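# Move the desk flask onto an incubator shelf

## Task

Take the flask that sits on the desk and set it down on one of the incubator's shelves. It must lie flat directly on the shelf, keep the same face upward as it had on the desk, and stay fully behind the shelf's front edge. Every flask already inside the incubator must remain flat on its shelf, unstacked and with its original face up. No flask may touch the floor, neither incubator door may be slammed open or closed, and the robot must not tip over or finish leaning. The result only counts if it holds without the robot supporting anything at the end.

## Robot and tools

Robot: a Hello Robot Stretch 4 with a single arm. It has an omni-wheel base, a lift that rides up a mast, a telescoping arm that reaches forward, a three-joint wrist (yaw, pitch, roll) and a two-finger gripper. It stands about 1.6 m tall, and its base rim lies within 0.23 m of the base origin. Cameras: head_camera, head_left_camera, head_right_camera and wrist_camera.

Frames: the base frame sits on the floor under the base centre, with x forward, y left and z up. hand_pose, a point between the open fingertips, is reported in this frame, but the printed value may be slightly wrong. The odometry frame is wherever the base frame was when the scene began.

execute_actions(actions, cameras): actions is a list holding one action, or an empty list, which only reports state and images. An action may contain base, joints or both, plus optional pace and contact_limits. Alternatively it contains end_of_arm by itself. All motions in one action start at the same moment and may finish at different times.
- base takes exactly one relative move, measured from the base's last reported position. translate_m drives straight in metres, forward positive, -2 to 2. strafe_m slides sideways in metres, left positive, -2 to 2. rotate_rad turns in place in radians, counter-clockwise (left) positive, -3.2 to 3.2.
- joints is an object keyed by joint name, and every value is an absolute target, not an offset. lift_m is 0 to 1.2 m. arm_m is 0 to 0.55 m of extension. wrist_yaw_rad is -1.134 to 4.276: 0 points forward, positive turns left, 3.14 is folded back, and above 3.4 the arm may block it. wrist_pitch_rad is -1.117 to 4.259: 0 is level and 1.57 points straight down. wrist_roll_rad is -1.117 to 4.259: at 0 the fingers are level, and positive rolls clockwise as seen from behind. gripper_m is -0.038 to 0.141 m, the fingertip gap; negative values press the tips together. Joint targets outside their range are clipped and still run. Any other bad value or unknown key rejects the whole call.
- pace is "slow", "default", "fast" or "max". The base is slower when the lift is raised above 0.2 m.
- contact_limits takes only arm_m, from 0 (gentlest) to 0.75 (firmest), and defaults to 0.5. It sets how much force the arm may use before it halts.
- end_of_arm: "enable_torque" revives any wrist or gripper motor that has shut off.
A joint or base left out of an action may keep driving toward its previous target. One action runs for at most 15 s. cameras lists the images to return: omit it, or pass null or ["all"], for every camera, or pass [] for none. If a call reports a stop, the later motion calls in that same reply are skipped.

wait(seconds): 0 to 10 s with no new command. It returns the same report as an empty action.
zoom_image(camera, region): region is [x0, y0, x1, y1] in pixels of that camera's latest full image, at most 504 by 504.
read_manual(section): returns only licence texts and moves nothing.
finished_scene(scene): ends the current scene, whose number you pass, and says whether the task succeeded. It cannot be reversed, so check first that everything will stay put.

Reading results: base_status and joint_status describe how each motion ended. done means it reached its target; for the base this only means the wheels turned the commanded amount. off_target means it stopped short and may still be pushing. contact_stop_at_<key> means it hit something: the lift, arm or wheels then go slack, so a slack lift can sag under a load. limit_stop_at_tilt means the robot leans more than 6 degrees and its motors stop accepting commands. limit_stop_at_own_body means a self-collision was prevented; this is likely when the gripper points up (pitch below -0.2) while rolled. torque_fault means a wrist motor gave up and needs enable_torque. on_its_own lists things not commanded in this call; there, "held at" gives a target, not the actual position. lidar_m gives 12 distances in 30-degree sectors, counter-clockwise from straight ahead (4th left, 7th behind, 10th right). "-" means nothing seen or closer than 0.25 m, and glass or clear plastic may be missed. wrist_depth_mm is a 7x7 grid of depths from 100 to 2000 mm, starting at the top left. base_odometry comes from the wheels only. If turned_by_wheels and turned_by_imu differ by more than about 0.1 rad, the base slipped or collided. base_tilt is in degrees. motor_effort is a percentage, with the peak shown in brackets.

Gripping: command a gap smaller than the object. Squeezing harder pulls the object toward the wrist, and opening pushes it away. Neither the reading nor done confirms a hold; a clear change in gripper effort usually does. If the fingertips snag on a surface, raise the lift. To unfold the wrist at the start, send lift_m 0.4 together with wrist_yaw_rad 0.

Avoid: driving or turning with more than 1 kg held while arm_m is above 0.2; strong pushes or pulls with a high gripper; dropping or scraping flasks; swinging incubator doors fast (move them gently, at slow pace and with low contact limits); and leaving the flask partly over the shelf edge or resting on other flasks. The scene keeps running between replies, and objects may occasionally be nudged.

Each tool is called after "Emit:" in YAML: its name, and indented under it one key for each argument.

## Session

I'll start by looking at the current state.

Emit:
execute_actions:
  actions: []

Scene clock: 0.00 s.
base_odometry: x=+0.000 y=+0.000 heading=+0.000 (m, m, rad; odometry frame)
turned_by_wheels: +0.000 (rad since the last result)
turned_by_imu: +0.000 (rad since the last result)
base_tilt: forward=-0.1 right=-0.2 (deg)
lidar_m: 1.04 1.01 1.09 1.08 1.04 1.13 1.58 2.91 3.09 2.12 1.36 2.50
base_status: not commanded
joint_positions: lift_m=+0.202 arm_m=-0.002 wrist_yaw_rad=+3.224 wrist_pitch_rad=-0.006 wrist_roll_rad=-0.017 gripper_m=+0.057
joint_status: not commanded
motor_effort: lift_m=+18 arm_m=-1 wrist_yaw_rad=+0 wrist_pitch_rad=-7 wrist_roll_rad=-1 gripper_m=-2 wheel_0=+0 wheel_1=+0 wheel_2=+0 (%)
hand_pose: x=-0.1253 y=+0.0632 z=+0.3819 quat_wxyz=(-0.041, +0.003, -0.009, +0.999) (m; base frame)
wrist_depth_mm: - 134 255 - 1576 1229 976 / - 111 133 - 1537 1205 991 / - 112 132 - 1537 1229 1008 / - 124 156 - 1576 1229 1008 / 134 - - - 1618 1229 1008 / 224 1661 214 1537 211 1229 1008 / 222 931 917 161 931 976 931
pictures: head_camera, head_left_camera, head_right_camera, wrist_camera
Images, in order (width x height): head_camera 420x560, head_left_camera 420x672, head_right_camera 420x672, wrist_camera 616x392.

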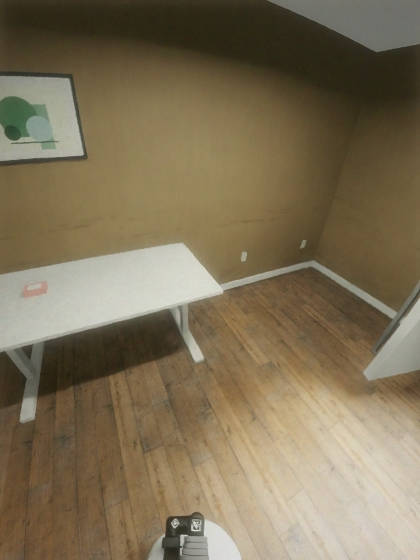

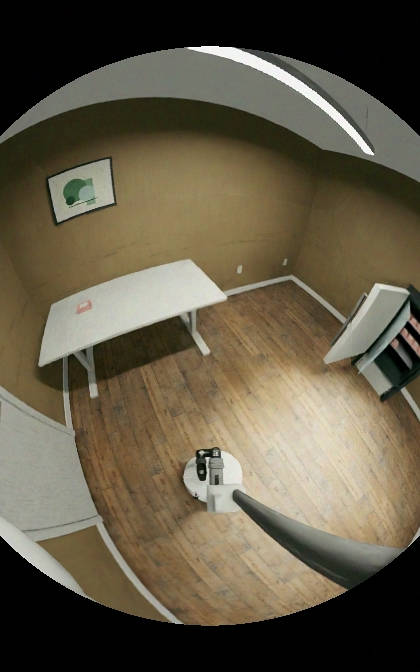

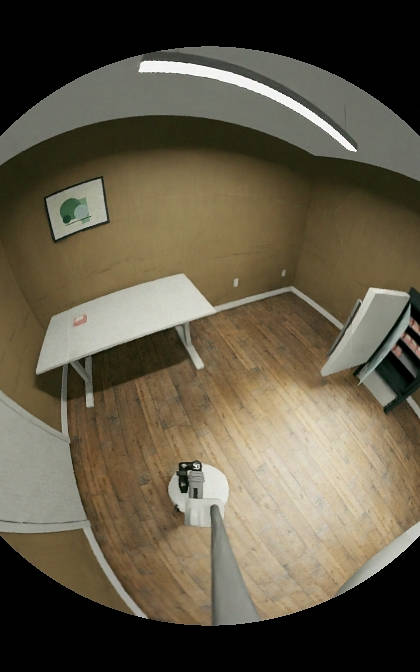

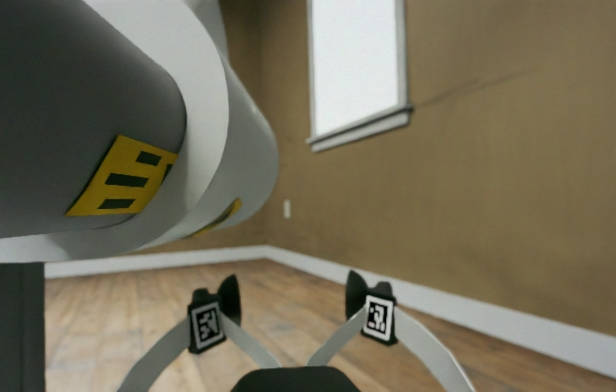

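Emit:
zoom_image:
  camera: "head_camera"
  region: [0, 240, 120, 330]

Emit:
zoom_image:
  camera: "head_right_camera"
  region: [300, 260, 420, 430]

Region (0, 240, 120, 330) of head_camera's 420x560 image, scaled by 4.200, with more detail than that image has; it fills the top 378 rows of this view, and the rest is white.

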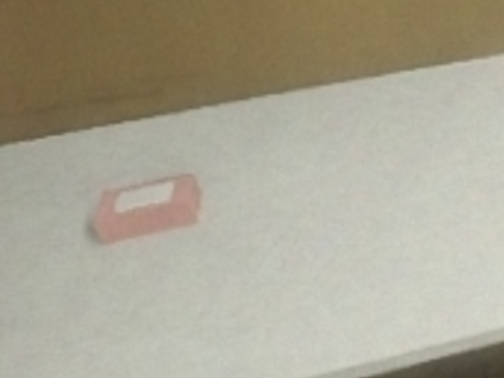

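Region (300, 260, 420, 430) of head_right_camera's 420x672 image, scaled by 2.965, with more detail than that image has; it fills the left 356 columns of this view, and the rest is white.

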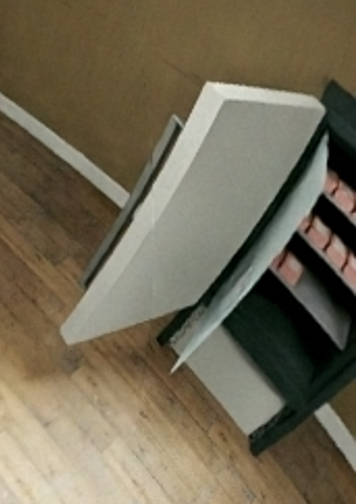

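Emit:
zoom_image:
  camera: "head_left_camera"
  region: [320, 270, 420, 410]

Region (320, 270, 420, 410) of head_left_camera's 420x672 image, scaled by 3.600, with more detail than that image has; it fills the left 360 columns of this view, and the rest is white.

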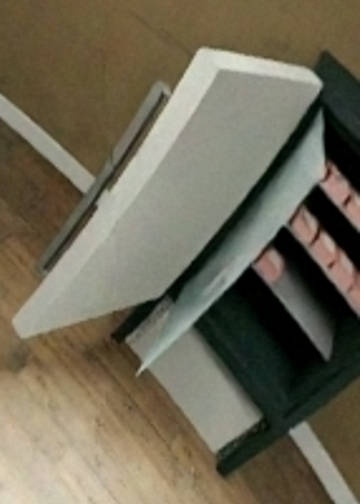

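Emit:
execute_actions:
  actions:
    - {"base": {"rotate_rad": -1.15}, "joints": {"lift_m": 0.45, "wrist_yaw_rad": 0.0, "gripper_m": 0.13}, "pace": "fast"}
  cameras: ["head_camera", "wrist_camera"]

Scene clock: 48.73 s.
base_odometry: x=+0.000 y=+0.000 heading=-1.150 (m, m, rad; odometry frame)
turned_by_wheels: -1.150 (rad since the last result)
turned_by_imu: -1.171 (rad since the last result)
base_tilt: forward=-0.1 right=-0.3 (deg)
lidar_m: 1.35 1.37 1.08 1.01 1.04 1.11 1.04 1.10 1.46 2.91 3.01 2.82
base_status: done
joint_positions: lift_m=+0.450 arm_m=-0.002 wrist_yaw_rad=+0.000 wrist_pitch_rad=-0.006 wrist_roll_rad=-0.017 gripper_m=+0.130
joint_status: all done
motor_effort: lift_m=+21(21) arm_m=-1(1) wrist_yaw_rad=+0(7) wrist_pitch_rad=-7(8) wrist_roll_rad=+0(1) gripper_m=+0(4) wheel_0=+1(6) wheel_1=+0(10) wheel_2=+1(7) (%)
hand_pose: x=+0.4579 y=-0.0873 z=+0.6295 quat_wxyz=(+1.000, -0.009, -0.003, +0.000) (m; base frame)
wrist_depth_mm: - - - - - - - / - 1138 1708 - - - - / - 1118 1499 - - - - / - 1138 1537 - - - - / - 1138 1499 - - - - / - 209 1756 1863 218 - - / 1661 1430 1430 148 1537 1397 1499
pictures: head_camera, wrist_camera
camera_calibration (this result's frames):
wrist_camera: T_world_to_cam=[[-0.0137674, -0.999826, -0.0125986, -0.0755786], [0.0334364, 0.0121324, -0.999367, 0.679917], [0.999346, -0.0141799, 0.0332635, -0.256893], [0, 0, 0, 1]] pos_world=[0.232951, -0.0874572, 0.68708]
Images, in order (width x height): head_camera 420x560, wrist_camera 616x392.

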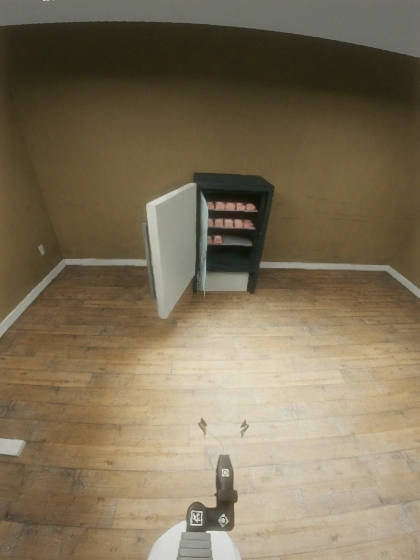

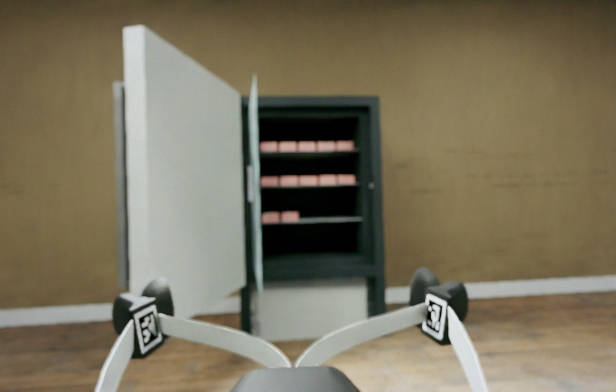

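Emit:
zoom_image:
  camera: "wrist_camera"
  region: [220, 70, 400, 350]

Emit:
zoom_image:
  camera: "head_camera"
  region: [130, 160, 290, 330]

Region (220, 70, 400, 350) of wrist_camera's 616x392 image, scaled by 1.800; it fills the left 324 columns of this view, and the rest is white.

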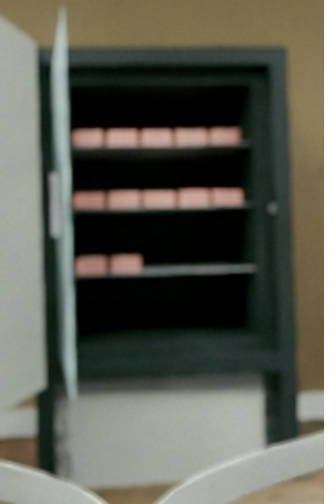

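Region (130, 160, 290, 330) of head_camera's 420x560 image, scaled by 2.965, with more detail than that image has; it fills the left 474 columns of this view, and the rest is white.

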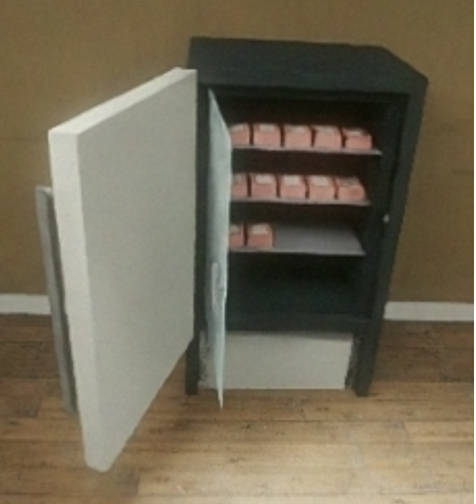

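Emit:
execute_actions:
  actions:
    - {"base": {"rotate_rad": 1.63}, "joints": {"lift_m": 0.75}, "pace": "fast"}
  cameras: ["head_camera"]

Scene clock: 84.80 s.
base_odometry: x=+0.000 y=+0.000 heading=+0.480 (m, m, rad; odometry frame)
turned_by_wheels: +1.630 (rad since the last result)
turned_by_imu: +1.658 (rad since the last result)
base_tilt: forward=-0.2 right=-0.3 (deg)
lidar_m: 1.01 1.07 1.08 1.03 1.12 1.50 2.95 3.04 2.16 1.36 2.55 1.06
base_status: done
joint_positions: lift_m=+0.750 arm_m=-0.001 wrist_yaw_rad=+0.000 wrist_pitch_rad=-0.006 wrist_roll_rad=-0.017 gripper_m=+0.130
joint_status: all done
motor_effort: lift_m=+21(24) arm_m=-1(1) wrist_yaw_rad=-1(1) wrist_pitch_rad=-7(6) wrist_roll_rad=-1(1) gripper_m=-1(1) wheel_0=-1(7) wheel_1=+0(2) wheel_2=+0(9) (%)
hand_pose: x=+0.4579 y=-0.0874 z=+0.9295 quat_wxyz=(+1.000, -0.009, -0.003, +0.000) (m; base frame)
wrist_depth_mm: 1499 1576 1537 1576 1576 1576 1576 / 1537 1537 1576 1576 1576 1576 1618 / 1499 1537 1537 1537 1537 1618 1661 / 1576 1537 1618 1576 1576 1576 1618 / 1464 1499 1537 1537 1576 1576 1618 / 1008 209 946 917 217 798 1576 / 1138 1499 1537 148 1576 1576 1618
pictures: head_camera
Images, in order (width x height): head_camera 420x560.

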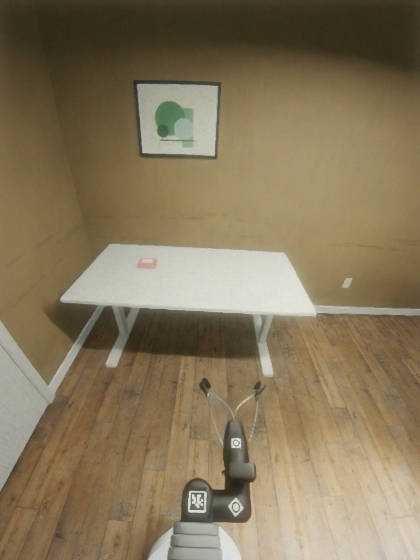

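Emit:
zoom_image:
  camera: "head_camera"
  region: [110, 240, 190, 290]

Region (110, 240, 190, 290) of head_camera's 420x560 image, scaled by 6.300, with more detail than that image has; it fills the top 315 rows of this view, and the rest is white.

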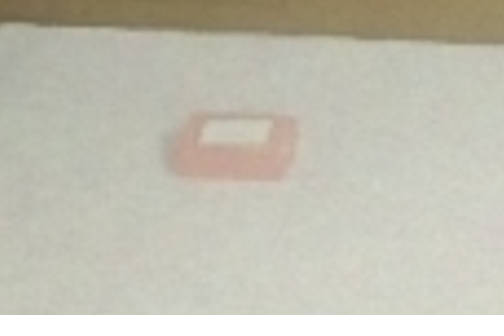

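Emit:
execute_actions:
  actions:
    - {"base": {"translate_m": 0.78}, "joints": {"lift_m": 0.8, "arm_m": 0.4, "wrist_yaw_rad": 1.57, "wrist_pitch_rad": 0.45}, "pace": "fast"}
  cameras: ["head_camera", "wrist_camera"]

Scene clock: 131.17 s.
base_odometry: x=+0.692 y=+0.360 heading=+0.480 (m, m, rad; odometry frame)
turned_by_wheels: +0.000 (rad since the last result)
turned_by_imu: -0.001 (rad since the last result)
base_tilt: forward=-0.1 right=-0.1 (deg)
lidar_m: 0.25 0.25 0.33 1.02 1.09 1.56 3.80 3.80 1.42 2.67 0.35 0.25
base_status: done
joint_positions: lift_m=+0.800 arm_m=+0.399 wrist_yaw_rad=+1.570 wrist_pitch_rad=+0.452 wrist_roll_rad=-0.017 gripper_m=+0.130
joint_status: all done
motor_effort: lift_m=+21(22) arm_m=+4(4) wrist_yaw_rad=+1(7) wrist_pitch_rad=-6(7) wrist_roll_rad=-1(0) gripper_m=+4(0) wheel_0=-1(6) wheel_1=-1(7) wheel_2=-1(11) (%)
hand_pose: x=+0.6578 y=+0.2594 z=+0.8520 quat_wxyz=(+0.688, -0.164, +0.153, +0.690) (m; base frame)
wrist_depth_mm: 866 891 904 917 917 732 530 / 917 946 960 976 976 750 530 / 976 991 1008 1025 1008 750 535 / 991 654 647 647 640 634 544 / 496 500 500 424 492 488 492 / 404 208 404 373 218 379 394 / 340 319 325 148 332 322 330
pictures: head_camera, wrist_camera
camera_calibration (this result's frames):
wrist_camera: T_world_to_cam=[[0.999803, -0.0191768, -0.00505694, -0.650918], [-0.0125029, -0.411543, -0.911305, 0.956418], [0.0153947, 0.911189, -0.411702, 0.327135], [0, 0, 0, 1]] pos_world=[0.657712, 0.0830432, 1.00298]
Images, in order (width x height): head_camera 420x560, wrist_camera 616x392.

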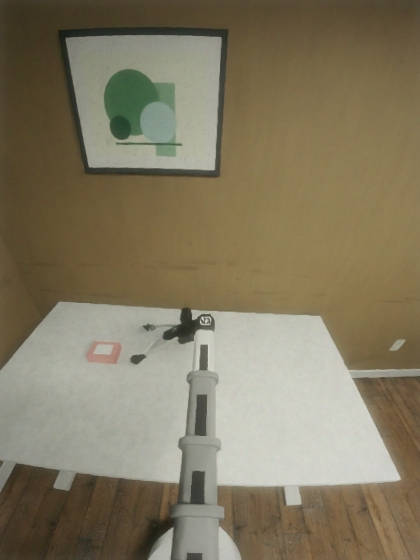

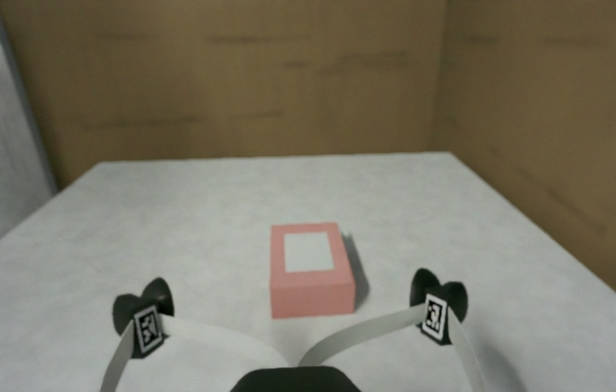

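Emit:
execute_actions:
  actions:
    - {"base": {"strafe_m": 0.16}, "joints": {"lift_m": 0.75, "arm_m": 0.42, "wrist_yaw_rad": 1.6, "gripper_m": 0.14}}
  cameras: ["head_camera", "wrist_camera"]

Scene clock: 158.40 s.
base_odometry: x=+0.618 y=+0.502 heading=+0.480 (m, m, rad; odometry frame)
turned_by_wheels: +0.000 (rad since the last result)
turned_by_imu: -0.001 (rad since the last result)
base_tilt: forward=+0.0 right=-0.1 (deg)
lidar_m: 0.25 0.25 0.36 0.86 0.92 1.31 3.80 3.87 1.58 2.82 0.34 0.25
base_status: done
joint_positions: lift_m=+0.750 arm_m=+0.419 wrist_yaw_rad=+1.600 wrist_pitch_rad=+0.452 wrist_roll_rad=-0.017 gripper_m=+0.140
joint_status: all done
motor_effort: lift_m=+14(18) arm_m=+4(6) wrist_yaw_rad=+0(2) wrist_pitch_rad=-7(7) wrist_roll_rad=+0(0) gripper_m=+0(1) wheel_0=+0(7) wheel_1=+0(7) wheel_2=-1(0) (%)
hand_pose: x=+0.6700 y=+0.2619 z=+0.8025 quat_wxyz=(+0.678, -0.167, +0.150, +0.700) (m; base frame)
wrist_depth_mm: 750 750 768 768 768 750 535 / 798 798 809 798 809 759 530 / 854 831 854 842 842 723 535 / 544 539 535 530 521 521 504 / 413 413 404 404 404 402 397 / 332 206 319 271 262 303 324 / 279 268 260 149 266 266 272
pictures: head_camera, wrist_camera
camera_calibration (this result's frames):
wrist_camera: T_world_to_cam=[[0.999928, 0.0108936, -0.0050567, -0.67121], [-0.000122812, -0.411742, -0.9113, 0.904293], [-0.0120094, 0.911235, -0.411711, 0.322648], [0, 0, 0, 1]] pos_world=[0.675148, 0.0856386, 0.953526]
Images, in order (width x height): head_camera 420x560, wrist_camera 616x392.

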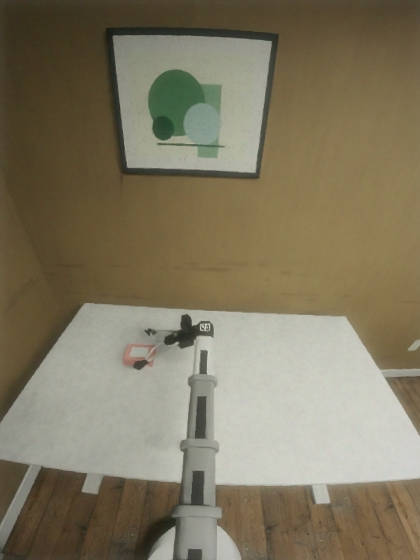

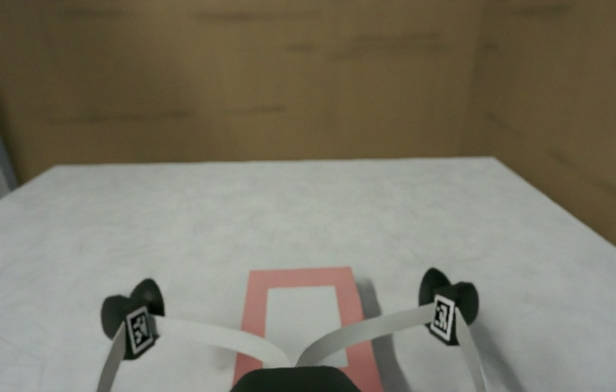

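Emit:
zoom_image:
  camera: "wrist_camera"
  region: [80, 240, 500, 392]

Region (80, 240, 500, 392) of wrist_camera's 616x392 image, scaled by 1.200; it fills the top 182 rows of this view, and the rest is white.

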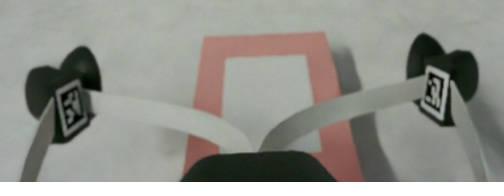

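Emit:
execute_actions:
  actions:
    - {"base": {"strafe_m": -0.02}, "joints": {"lift_m": 0.72, "arm_m": 0.428}}
  cameras: ["head_camera", "wrist_camera"]

Scene clock: 207.17 s.
base_odometry: x=+0.627 y=+0.484 heading=+0.480 (m, m, rad; odometry frame)
turned_by_wheels: +0.000 (rad since the last result)
turned_by_imu: +0.000 (rad since the last result)
base_tilt: forward=+0.0 right=-0.1 (deg)
lidar_m: 0.25 0.26 0.36 0.87 0.94 1.34 3.70 3.86 1.59 2.80 0.36 0.25
base_status: done
joint_positions: lift_m=+0.720 arm_m=+0.427 wrist_yaw_rad=+1.600 wrist_pitch_rad=+0.452 wrist_roll_rad=-0.017 gripper_m=+0.140
joint_status: all done
motor_effort: lift_m=+14(13) arm_m=+4(5) wrist_yaw_rad=+0(0) wrist_pitch_rad=-5(7) wrist_roll_rad=+0(0) gripper_m=+0(2) wheel_0=+1(7) wheel_1=+0(5) wheel_2=-1(1) (%)
hand_pose: x=+0.6779 y=+0.2619 z=+0.7725 quat_wxyz=(+0.678, -0.167, +0.150, +0.700) (m; base frame)
wrist_depth_mm: 768 768 778 778 778 732 517 / 820 820 820 831 831 741 517 / 854 842 842 854 661 654 521 / 473 466 469 459 459 452 459 / 359 355 338 282 349 345 345 / 291 206 248 228 219 262 281 / 242 234 217 150 237 229 236
pictures: head_camera, wrist_camera
camera_calibration (this result's frames):
wrist_camera: T_world_to_cam=[[0.999927, 0.0109387, -0.00505616, -0.679354], [-0.000103339, -0.411773, -0.911286, 0.876927], [-0.0120503, 0.911221, -0.411742, 0.310444], [0, 0, 0, 1]] pos_world=[0.683136, 0.0856433, 0.923519]
Images, in order (width x height): head_camera 420x560, wrist_camera 616x392.

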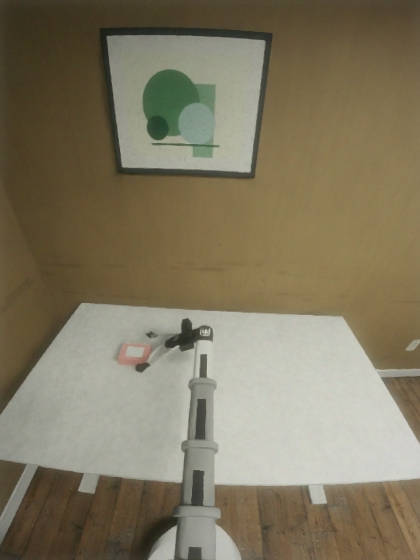

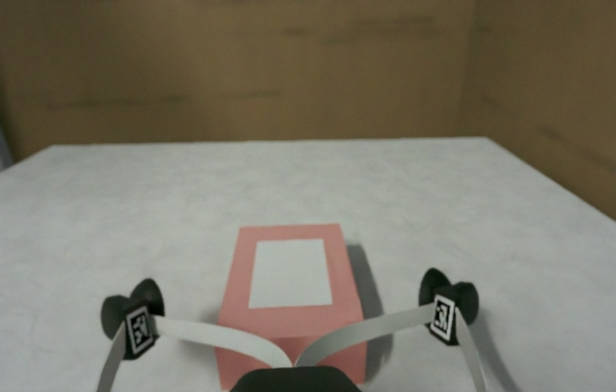

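Emit:
execute_actions:
  actions:
    - {"joints": {"lift_m": 0.707}}
  cameras: ["wrist_camera"]

Emit:
execute_actions:
  actions:
    - {"joints": {"gripper_m": 0.05}}
  cameras: ["head_camera", "wrist_camera"]

Scene clock: 220.13 s.
base_odometry: x=+0.627 y=+0.484 heading=+0.480 (m, m, rad; odometry frame)
turned_by_wheels: +0.000 (rad since the last result)
turned_by_imu: +0.000 (rad since the last result)
base_tilt: forward=-0.1 right=-0.1 (deg)
lidar_m: 0.25 0.27 0.35 0.87 0.95 1.35 3.69 3.86 1.58 2.80 0.33 0.25
base_status: not commanded
joint_positions: lift_m=+0.707 arm_m=+0.427 wrist_yaw_rad=+1.600 wrist_pitch_rad=+0.452 wrist_roll_rad=-0.017 gripper_m=+0.140
joint_status: all done
motor_effort: lift_m=+14(13) arm_m=+4(4) wrist_yaw_rad=-1(0) wrist_pitch_rad=-5(6) wrist_roll_rad=+0(0) gripper_m=+0(0) wheel_0=+1(1) wheel_1=+0(0) wheel_2=+0(1) (%)
hand_pose: x=+0.6779 y=+0.2619 z=+0.7595 quat_wxyz=(+0.678, -0.167, +0.150, +0.700) (m; base frame)
wrist_depth_mm: 759 768 778 788 778 732 517 / 820 820 809 820 842 741 517 / 854 640 634 621 615 609 517 / 442 439 433 430 430 424 421 / 336 330 303 259 327 324 324 / 272 206 219 211 215 245 263 / 226 218 211 150 222 216 222
pictures: wrist_camera
camera_calibration (this result's frames):
wrist_camera: T_world_to_cam=[[0.999927, 0.0109387, -0.00505621, -0.679422], [-0.000103402, -0.411773, -0.911286, 0.865092], [-0.0120503, 0.911221, -0.411742, 0.305097], [0, 0, 0, 1]] pos_world=[0.683138, 0.0856433, 0.910532]
Images, in order (width x height): wrist_camera 616x392.

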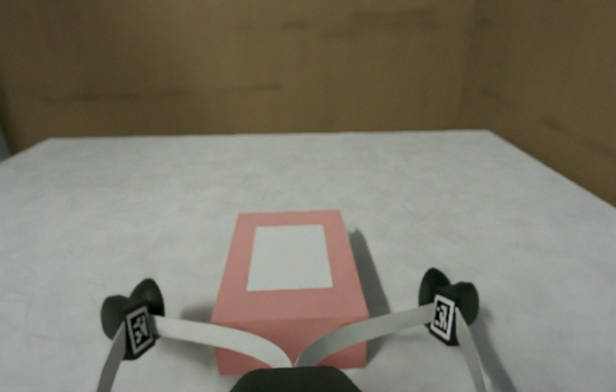

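Scene clock: 222.03 s.
base_odometry: x=+0.627 y=+0.484 heading=+0.480 (m, m, rad; odometry frame)
turned_by_wheels: +0.000 (rad since the last result)
turned_by_imu: +0.000 (rad since the last result)
base_tilt: forward=+0.0 right=-0.3 (deg)
lidar_m: 0.25 0.27 0.34 0.88 0.96 1.33 3.68 3.83 1.56 2.79 0.34 0.26
base_status: not commanded
joint_positions: lift_m=+0.707 arm_m=+0.427 wrist_yaw_rad=+1.600 wrist_pitch_rad=+0.453 wrist_roll_rad=-0.017 gripper_m=+0.050
joint_status: all done
motor_effort: lift_m=+14(14) arm_m=+4(4) wrist_yaw_rad=-1(0) wrist_pitch_rad=-7(7) wrist_roll_rad=+0(0) gripper_m=-18(18) wheel_0=+1(1) wheel_1=+0(0) wheel_2=-1(1) (%)
hand_pose: x=+0.6779 y=+0.2619 z=+0.7593 quat_wxyz=(+0.678, -0.167, +0.150, +0.700) (m; base frame)
wrist_depth_mm: 768 768 778 778 778 741 517 / 809 809 820 842 831 750 521 / 842 640 627 615 615 609 512 / 439 436 433 430 427 421 421 / 334 332 303 253 325 325 322 / 270 268 200 204 195 263 262 / 226 211 198 198 209 209 220
pictures: head_camera, wrist_camera
camera_calibration (this result's frames):
wrist_camera: T_world_to_cam=[[0.999927, 0.0109354, -0.0050432, -0.679434], [-0.000084475, -0.412411, -0.910998, 0.864825], [-0.012042, 0.910932, -0.41238, 0.305657], [0, 0, 0, 1]] pos_world=[0.683138, 0.0856608, 0.910474]
Images, in order (width x height): head_camera 420x560, wrist_camera 616x392.

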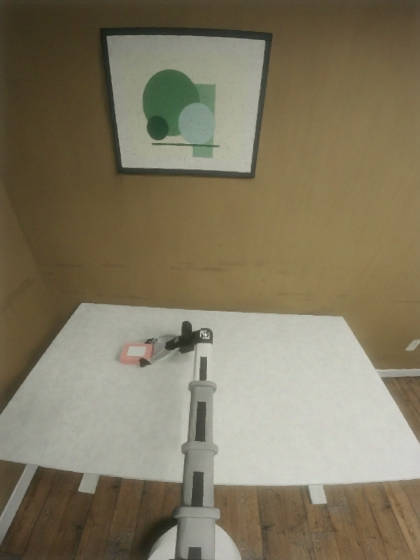

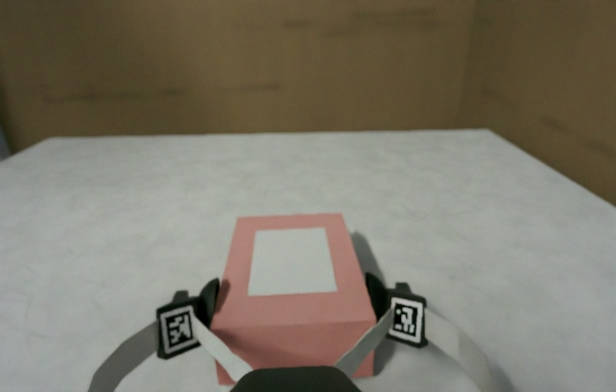

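Emit:
execute_actions:
  actions:
    - {"joints": {"lift_m": 0.77, "gripper_m": 0.04}, "pace": "slow"}
  cameras: ["head_camera", "wrist_camera"]

Scene clock: 226.33 s.
base_odometry: x=+0.627 y=+0.484 heading=+0.480 (m, m, rad; odometry frame)
turned_by_wheels: +0.000 (rad since the last result)
turned_by_imu: -0.001 (rad since the last result)
base_tilt: forward=+0.1 right=-0.1 (deg)
lidar_m: 0.25 0.25 0.35 0.88 0.95 1.33 3.67 3.85 1.58 2.80 0.33 0.26
base_status: not commanded
joint_positions: lift_m=+0.770 arm_m=+0.427 wrist_yaw_rad=+1.600 wrist_pitch_rad=+0.453 wrist_roll_rad=-0.017 gripper_m=+0.041
joint_status: all done
motor_effort: lift_m=+22(22) arm_m=+4(4) wrist_yaw_rad=+0(0) wrist_pitch_rad=-7(7) wrist_roll_rad=+0(0) gripper_m=-24(24) wheel_0=+1(1) wheel_1=+0(0) wheel_2=-1(1) (%)
hand_pose: x=+0.6779 y=+0.2618 z=+0.8216 quat_wxyz=(+0.678, -0.167, +0.150, +0.700) (m; base frame)
wrist_depth_mm: 768 768 768 778 778 741 521 / 809 809 820 820 842 750 521 / 866 866 878 878 891 759 530 / 585 580 580 569 559 564 512 / 449 445 404 248 436 430 433 / 362 357 202 200 193 351 349 / 303 172 195 195 279 278 294
pictures: head_camera, wrist_camera
camera_calibration (this result's frames):
wrist_camera: T_world_to_cam=[[0.999928, 0.0109346, -0.0050407, -0.679124], [-0.0000807819, -0.412542, -0.910938, 0.921559], [-0.0120403, 0.910873, -0.412512, 0.331488], [0, 0, 0, 1]] pos_world=[0.68314, 0.0856644, 0.972803]
Images, in order (width x height): head_camera 420x560, wrist_camera 616x392.

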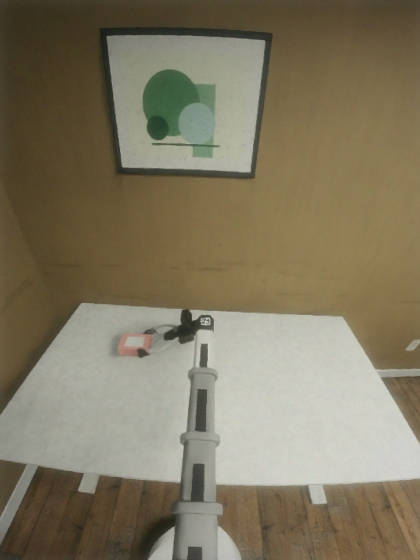

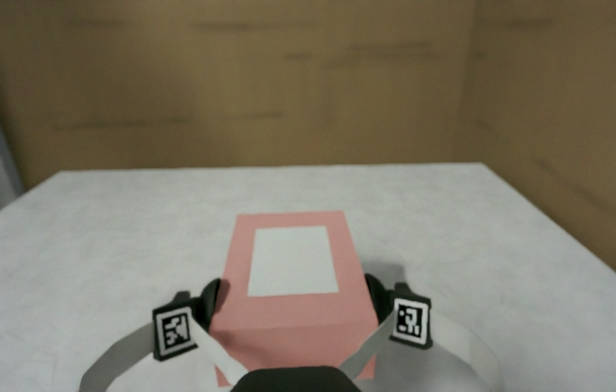

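Emit:
execute_actions:
  actions:
    - {"base": {"translate_m": -1.16}, "joints": {"arm_m": 0.0, "wrist_yaw_rad": 0.0}, "pace": "fast"}
  cameras: ["wrist_camera"]

Emit:
execute_actions:
  actions:
    - {"base": {"rotate_rad": -1.515}, "joints": {"lift_m": 0.63}}
  cameras: ["head_camera", "wrist_camera"]

Scene clock: 252.67 s.
base_odometry: x=-0.402 y=-0.051 heading=+0.480 (m, m, rad; odometry frame)
turned_by_wheels: +0.000 (rad since the last result)
turned_by_imu: +0.000 (rad since the last result)
base_tilt: forward=-0.2 right=-0.3 (deg)
lidar_m: 0.50 1.30 0.95 0.93 0.96 1.31 2.51 2.63 2.90 1.74 1.62 1.43
base_status: done
joint_positions: lift_m=+0.770 arm_m=+0.001 wrist_yaw_rad=+0.000 wrist_pitch_rad=+0.453 wrist_roll_rad=-0.017 gripper_m=+0.041
joint_status: all done
motor_effort: lift_m=+21(22) arm_m=-4(1) wrist_yaw_rad=+0(5) wrist_pitch_rad=-9(9) wrist_roll_rad=-1(0) gripper_m=-23(23) wheel_0=+0(5) wheel_1=+2(6) wheel_2=-1(11) (%)
hand_pose: x=+0.4310 y=-0.0874 z=+0.8216 quat_wxyz=(+0.974, -0.008, +0.225, +0.002) (m; base frame)
wrist_depth_mm: 1618 1708 1708 1756 1756 1756 1808 / 1464 1464 1499 1499 1464 1863 1983 / 1537 1863 - - - - - / 1537 - - - - - - / 1537 1618 1576 248 1661 1661 1661 / 1366 1366 200 201 193 1336 1336 / 1160 173 195 195 1098 1060 1160
pictures: wrist_camera
camera_calibration (this result's frames):
wrist_camera: T_world_to_cam=[[-0.0182716, -0.99982, -0.00503093, -0.0779164], [-0.412686, 0.0121247, -0.910792, 0.992256], [0.91069, -0.0145654, -0.412834, 0.168293], [0, 0, 0, 1]] pos_world=[0.254804, -0.087482, 0.972824]
Images, in order (width x height): wrist_camera 616x392.

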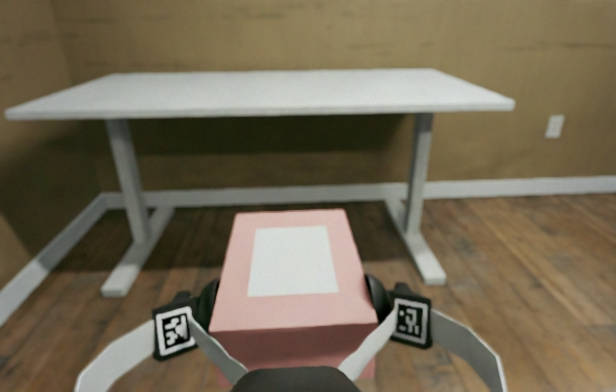

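Scene clock: 254.70 s.
base_odometry: x=-0.402 y=-0.051 heading=-1.035 (m, m, rad; odometry frame)
turned_by_wheels: -1.515 (rad since the last result)
turned_by_imu: -1.542 (rad since the last result)
base_tilt: forward=-0.1 right=-0.2 (deg)
lidar_m: 0.50 1.61 1.43 1.40 1.27 0.96 0.94 1.00 1.37 2.53 2.69 2.89
base_status: done
joint_positions: lift_m=+0.630 arm_m=+0.001 wrist_yaw_rad=+0.000 wrist_pitch_rad=+0.453 wrist_roll_rad=-0.017 gripper_m=+0.041
joint_status: all done
motor_effort: lift_m=+14(19) arm_m=-4(4) wrist_yaw_rad=+1(1) wrist_pitch_rad=-9(8) wrist_roll_rad=+0(0) gripper_m=-23(22) wheel_0=+0(4) wheel_1=-1(7) wheel_2=-1(6) (%)
hand_pose: x=+0.4310 y=-0.0875 z=+0.6822 quat_wxyz=(+0.974, -0.008, +0.225, +0.002) (m; base frame)
wrist_depth_mm: - 1308 1756 - - - - / - 1397 1863 - - - - / - 1397 - - - - - / 1921 1921 1921 1808 1808 1808 1863 / 1464 1430 1336 250 1397 1464 1430 / 1205 1182 201 200 193 1160 1160 / 991 172 194 195 931 931 976
pictures: head_camera, wrist_camera
camera_calibration (this result's frames):
wrist_camera: T_world_to_cam=[[-0.0183566, -0.999819, -0.00503092, -0.0786032], [-0.412522, 0.0121572, -0.910867, 0.865301], [0.910763, -0.014645, -0.41267, 0.110584], [0, 0, 0, 1]] pos_world=[0.254797, -0.0874891, 0.833413]
Images, in order (width x height): head_camera 420x560, wrist_camera 616x392.

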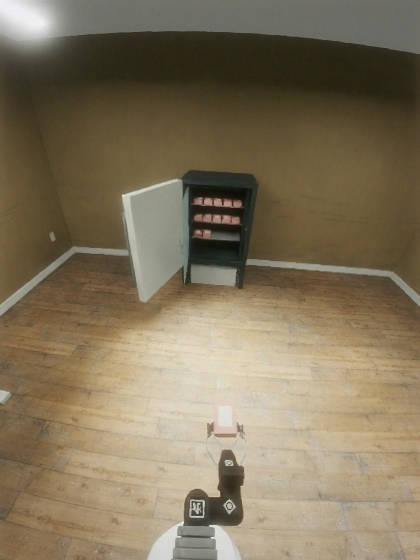

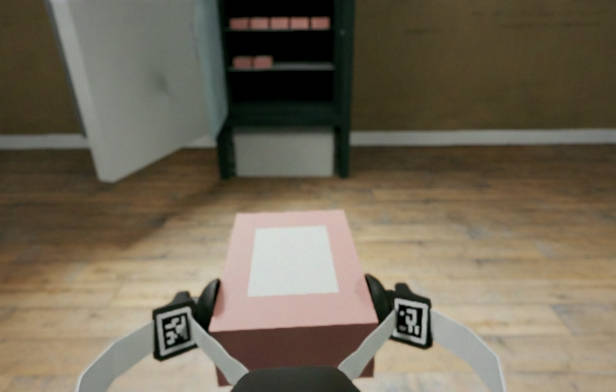

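Emit:
zoom_image:
  camera: "head_camera"
  region: [110, 160, 270, 310]

Region (110, 160, 270, 310) of head_camera's 420x560 image, scaled by 3.150, with more detail than that image has; it fills the top 472 rows of this view, and the rest is white.

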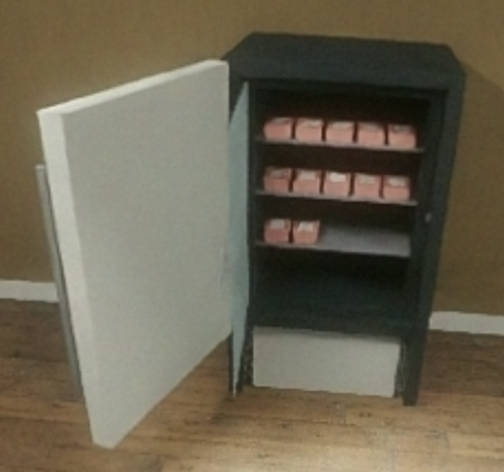

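Emit:
execute_actions:
  actions:
    - {"base": {"translate_m": 1.35}, "joints": {"arm_m": 0.15}, "pace": "fast"}
  cameras: ["head_camera", "wrist_camera"]

Scene clock: 291.60 s.
base_odometry: x=+0.287 y=-1.212 heading=-1.035 (m, m, rad; odometry frame)
turned_by_wheels: +0.000 (rad since the last result)
turned_by_imu: -0.001 (rad since the last result)
base_tilt: forward=-0.1 right=-0.2 (deg)
lidar_m: 0.63 0.45 0.54 1.93 1.46 2.04 2.26 2.39 2.68 2.62 1.98 0.86
base_status: done
joint_positions: lift_m=+0.630 arm_m=+0.149 wrist_yaw_rad=+0.000 wrist_pitch_rad=+0.453 wrist_roll_rad=-0.017 gripper_m=+0.041
joint_status: all done
motor_effort: lift_m=+15(15) arm_m=+4(5) wrist_yaw_rad=+0(1) wrist_pitch_rad=-8(9) wrist_roll_rad=+1(1) gripper_m=-20(23) wheel_0=-1(5) wheel_1=+1(7) wheel_2=+1(11) (%)
hand_pose: x=+0.5796 y=-0.0874 z=+0.6822 quat_wxyz=(+0.974, -0.008, +0.225, +0.002) (m; base frame)
wrist_depth_mm: 473 609 615 591 535 473 427 / 492 647 904 917 809 500 991 / 512 640 691 809 741 517 1060 / 517 609 904 647 732 544 1182 / 549 691 715 248 741 559 1229 / 569 634 201 201 193 603 1160 / 549 173 194 194 621 654 991
pictures: head_camera, wrist_camera
camera_calibration (this result's frames):
wrist_camera: T_world_to_cam=[[-0.0180761, -0.999824, -0.00503249, -0.0759659], [-0.412449, 0.0120417, -0.910901, 0.926523], [0.910801, -0.0143899, -0.412594, -0.0247619], [0, 0, 0, 1]] pos_world=[0.403323, -0.0874658, 0.833372]
Images, in order (width x height): head_camera 420x560, wrist_camera 616x392.

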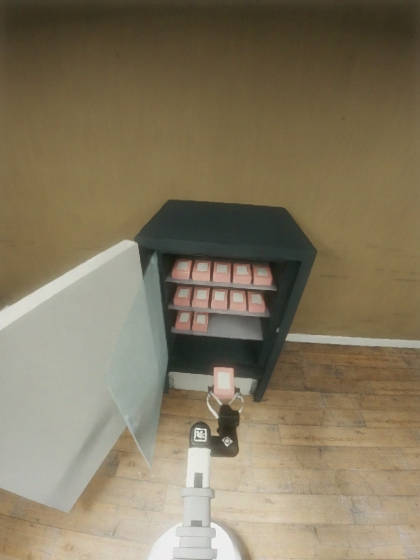

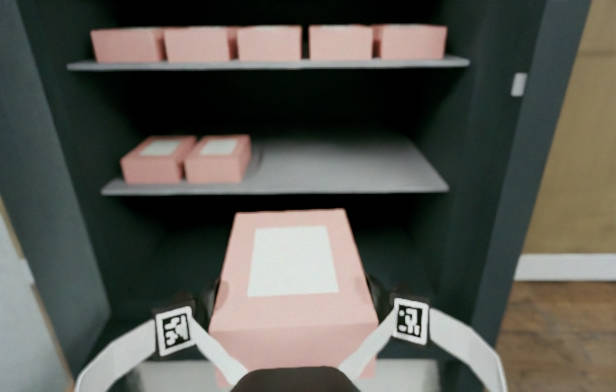

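Emit:
zoom_image:
  camera: "wrist_camera"
  region: [60, 10, 480, 220]

Region (60, 10, 480, 220) of wrist_camera's 616x392 image, scaled by 1.200.

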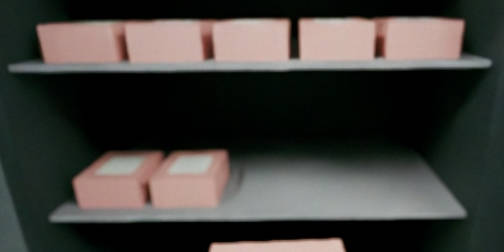

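Emit:
execute_actions:
  actions:
    - {"base": {"strafe_m": -0.078}, "joints": {"arm_m": 0.33}}
  cameras: ["head_camera", "wrist_camera"]

Scene clock: 328.17 s.
base_odometry: x=+0.220 y=-1.252 heading=-1.035 (m, m, rad; odometry frame)
turned_by_wheels: +0.000 (rad since the last result)
turned_by_imu: +0.000 (rad since the last result)
base_tilt: forward=+0.0 right=+0.0 (deg)
lidar_m: 0.83 0.51 0.60 1.93 1.52 2.22 2.27 2.43 2.59 2.53 1.97 0.88
base_status: done
joint_positions: lift_m=+0.630 arm_m=+0.329 wrist_yaw_rad=+0.000 wrist_pitch_rad=+0.453 wrist_roll_rad=-0.017 gripper_m=+0.041
joint_status: all done
motor_effort: lift_m=+15(15) arm_m=+4(1) wrist_yaw_rad=+0(1) wrist_pitch_rad=-8(9) wrist_roll_rad=+0(1) gripper_m=-22(23) wheel_0=-1(6) wheel_1=+2(9) wheel_2=+1(1) (%)
hand_pose: x=+0.7595 y=-0.0874 z=+0.6822 quat_wxyz=(+0.974, -0.008, +0.225, +0.002) (m; base frame)
wrist_depth_mm: 512 676 683 683 500 319 283 / 364 366 362 366 366 320 285 / 559 768 768 768 640 342 285 / 480 484 564 554 521 355 306 / 439 449 433 249 452 379 329 / 559 621 201 201 193 382 1060 / 512 172 194 195 492 382 960
pictures: head_camera, wrist_camera
camera_calibration (this result's frames):
wrist_camera: T_world_to_cam=[[-0.0180742, -0.999824, -0.00503321, -0.0727135], [-0.412416, 0.012041, -0.910916, 1.00074], [0.910816, -0.0143883, -0.412561, -0.188698], [0, 0, 0, 1]] pos_world=[0.583276, -0.0874657, 0.833375]
Images, in order (width x height): head_camera 420x560, wrist_camera 616x392.

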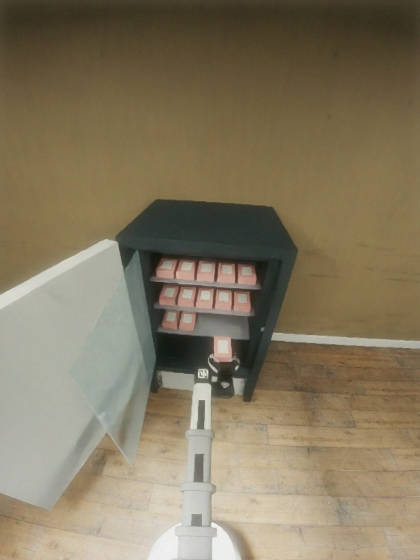

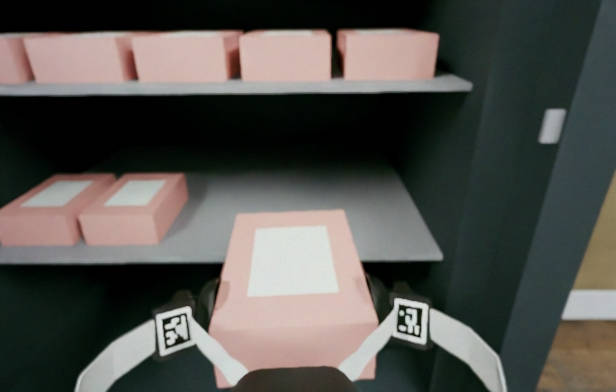

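Emit:
execute_actions:
  actions:
    - {"base": {"translate_m": 0.09}, "joints": {"arm_m": 0.47, "lift_m": 0.607}, "contact_limits": {"arm_m": 0.2}}
  cameras: ["head_camera", "wrist_camera"]

Scene clock: 358.23 s.
base_odometry: x=+0.266 y=-1.329 heading=-1.035 (m, m, rad; odometry frame)
turned_by_wheels: +0.000 (rad since the last result)
turned_by_imu: -0.001 (rad since the last result)
base_tilt: forward=+0.0 right=-0.2 (deg)
lidar_m: 0.74 0.41 0.43 0.59 1.55 2.21 2.37 2.53 2.61 2.53 1.84 0.77
base_status: done
joint_positions: lift_m=+0.607 arm_m=+0.469 wrist_yaw_rad=+0.000 wrist_pitch_rad=+0.453 wrist_roll_rad=-0.017 gripper_m=+0.041
joint_status: all done
motor_effort: lift_m=+14(14) arm_m=+4(6) wrist_yaw_rad=-1(0) wrist_pitch_rad=-8(10) wrist_roll_rad=+0(0) gripper_m=-23(23) wheel_0=+0(5) wheel_1=-1(1) wheel_2=+1(9) (%)
contact_limits: arm_m 0.2
hand_pose: x=+0.8996 y=-0.0874 z=+0.6592 quat_wxyz=(+0.974, -0.008, +0.225, +0.002) (m; base frame)
wrist_depth_mm: 139 142 139 139 142 139 138 / 147 151 148 147 151 147 147 / 147 146 144 143 141 139 233 / 492 512 508 512 508 351 251 / 325 394 359 248 387 349 252 / 263 306 202 202 193 307 252 / 236 172 193 195 249 248 247
pictures: head_camera, wrist_camera
camera_calibration (this result's frames):
wrist_camera: T_world_to_cam=[[-0.0179811, -0.999826, -0.0050323, -0.0703582], [-0.412461, 0.0120025, -0.910896, 1.03761], [0.910798, -0.0143033, -0.412605, -0.325665], [0, 0, 0, 1]] pos_world=[0.723322, -0.0874579, 0.810426]
Images, in order (width x height): head_camera 420x560, wrist_camera 616x392.

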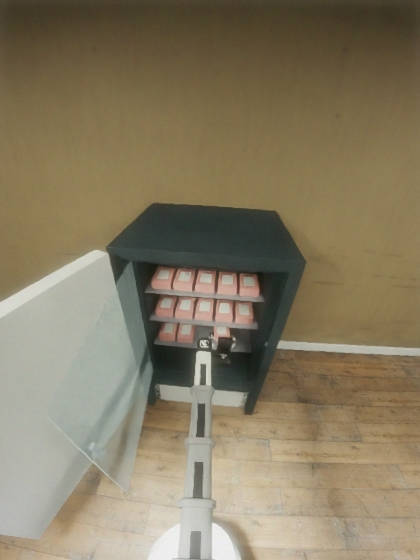

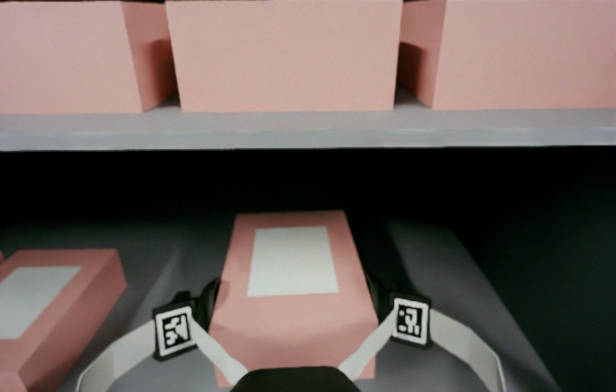

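Emit:
execute_actions:
  actions:
    - {"joints": {"lift_m": 0.578}, "pace": "slow"}
  cameras: ["wrist_camera"]

Scene clock: 372.03 s.
base_odometry: x=+0.266 y=-1.329 heading=-1.035 (m, m, rad; odometry frame)
turned_by_wheels: +0.000 (rad since the last result)
turned_by_imu: -0.001 (rad since the last result)
base_tilt: forward=-0.1 right=-0.2 (deg)
lidar_m: 0.74 0.42 0.42 0.59 1.55 2.21 2.37 2.53 2.60 2.54 1.83 0.78
base_status: not commanded
joint_positions: lift_m=+0.578 arm_m=+0.469 wrist_yaw_rad=+0.000 wrist_pitch_rad=+0.453 wrist_roll_rad=-0.017 gripper_m=+0.041
joint_status: all done
motor_effort: lift_m=+14(15) arm_m=+4(4) wrist_yaw_rad=+0(0) wrist_pitch_rad=-9(9) wrist_roll_rad=-1(0) gripper_m=-24(25) wheel_0=+0(0) wheel_1=-1(1) wheel_2=+2(1) (%)
hand_pose: x=+0.8996 y=-0.0874 z=+0.6302 quat_wxyz=(+0.974, -0.008, +0.225, +0.002) (m; base frame)
wrist_depth_mm: 136 136 136 136 136 136 136 / 512 521 521 517 525 347 250 / 539 554 549 544 539 349 250 / 449 449 445 445 442 349 251 / 272 327 312 250 338 320 252 / 238 277 201 201 192 273 250 / 226 173 194 195 217 217 229
pictures: wrist_camera
camera_calibration (this result's frames):
wrist_camera: T_world_to_cam=[[-0.0179813, -0.999826, -0.00503236, -0.0705039], [-0.412461, 0.0120026, -0.910896, 1.0112], [0.910798, -0.0143035, -0.412605, -0.337628], [0, 0, 0, 1]] pos_world=[0.723324, -0.0874579, 0.781438]
Images, in order (width x height): wrist_camera 616x392.

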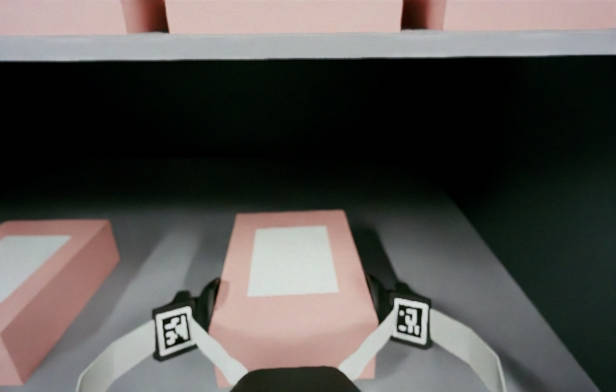

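Emit:
execute_actions:
  actions:
    - {"joints": {"lift_m": 0.573}, "pace": "slow"}
  cameras: ["wrist_camera"]

Scene clock: 376.43 s.
base_odometry: x=+0.266 y=-1.329 heading=-1.035 (m, m, rad; odometry frame)
turned_by_wheels: +0.000 (rad since the last result)
turned_by_imu: +0.000 (rad since the last result)
base_tilt: forward=-0.1 right=-0.3 (deg)
lidar_m: 0.74 0.38 0.41 0.60 1.54 2.20 2.37 2.53 2.60 2.54 1.85 0.77
base_status: not commanded
joint_positions: lift_m=+0.573 arm_m=+0.469 wrist_yaw_rad=+0.000 wrist_pitch_rad=+0.453 wrist_roll_rad=-0.017 gripper_m=+0.041
joint_status: all done
motor_effort: lift_m=+14(13) arm_m=+4(4) wrist_yaw_rad=+0(0) wrist_pitch_rad=-9(8) wrist_roll_rad=+0(1) gripper_m=-24(23) wheel_0=+0(0) wheel_1=-1(1) wheel_2=+1(1) (%)
hand_pose: x=+0.8996 y=-0.0874 z=+0.6252 quat_wxyz=(+0.974, -0.008, +0.225, +0.002) (m; base frame)
wrist_depth_mm: 136 136 136 136 136 136 231 / 512 521 521 517 517 347 250 / 535 549 544 549 544 347 250 / 439 433 433 430 427 351 252 / 265 319 303 250 329 312 252 / 238 270 202 201 192 266 247 / 220 172 194 195 211 211 224
pictures: wrist_camera
camera_calibration (this result's frames):
wrist_camera: T_world_to_cam=[[-0.0179811, -0.999826, -0.00503238, -0.0705291], [-0.412461, 0.0120026, -0.910896, 1.00666], [0.910798, -0.0143032, -0.412605, -0.339687], [0, 0, 0, 1]] pos_world=[0.723325, -0.0874579, 0.776448]
Images, in order (width x height): wrist_camera 616x392.

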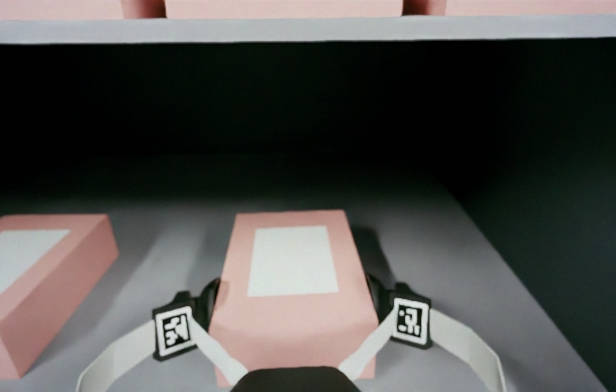

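Emit:
execute_actions:
  actions:
    - {"joints": {"gripper_m": 0.12}}
  cameras: ["wrist_camera"]

Scene clock: 380.17 s.
base_odometry: x=+0.266 y=-1.329 heading=-1.035 (m, m, rad; odometry frame)
turned_by_wheels: +0.000 (rad since the last result)
turned_by_imu: +0.000 (rad since the last result)
base_tilt: forward=+0.0 right=-0.3 (deg)
lidar_m: 0.75 0.42 0.41 0.59 1.54 2.19 2.37 2.52 2.61 2.54 1.86 0.76
base_status: not commanded
joint_positions: lift_m=+0.573 arm_m=+0.469 wrist_yaw_rad=+0.000 wrist_pitch_rad=+0.453 wrist_roll_rad=-0.017 gripper_m=+0.120
joint_status: all done
motor_effort: lift_m=+14(14) arm_m=+4(4) wrist_yaw_rad=+0(1) wrist_pitch_rad=-8(10) wrist_roll_rad=-1(0) gripper_m=+0(24) wheel_0=+0(0) wheel_1=-1(1) wheel_2=+2(1) (%)
hand_pose: x=+0.8996 y=-0.0874 z=+0.6254 quat_wxyz=(+0.974, -0.008, +0.224, +0.002) (m; base frame)
wrist_depth_mm: 136 136 136 136 136 136 136 / 512 517 521 517 521 349 250 / 544 549 544 544 544 349 251 / 442 436 433 430 430 351 252 / 265 319 304 262 329 314 252 / 237 221 213 212 208 266 246 / 221 213 213 153 220 217 223
pictures: wrist_camera
camera_calibration (this result's frames):
wrist_camera: T_world_to_cam=[[-0.0179916, -0.999825, -0.00504204, -0.0705151], [-0.411989, 0.0120083, -0.91111, 1.00652], [0.911011, -0.0143151, -0.412133, -0.340179], [0, 0, 0, 1]] pos_world=[0.723312, -0.087459, 0.776492]
Images, in order (width x height): wrist_camera 616x392.

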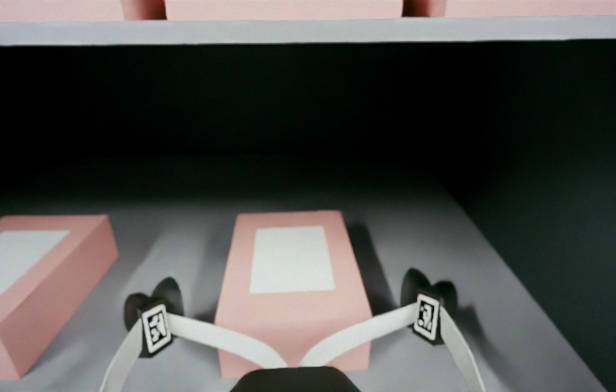

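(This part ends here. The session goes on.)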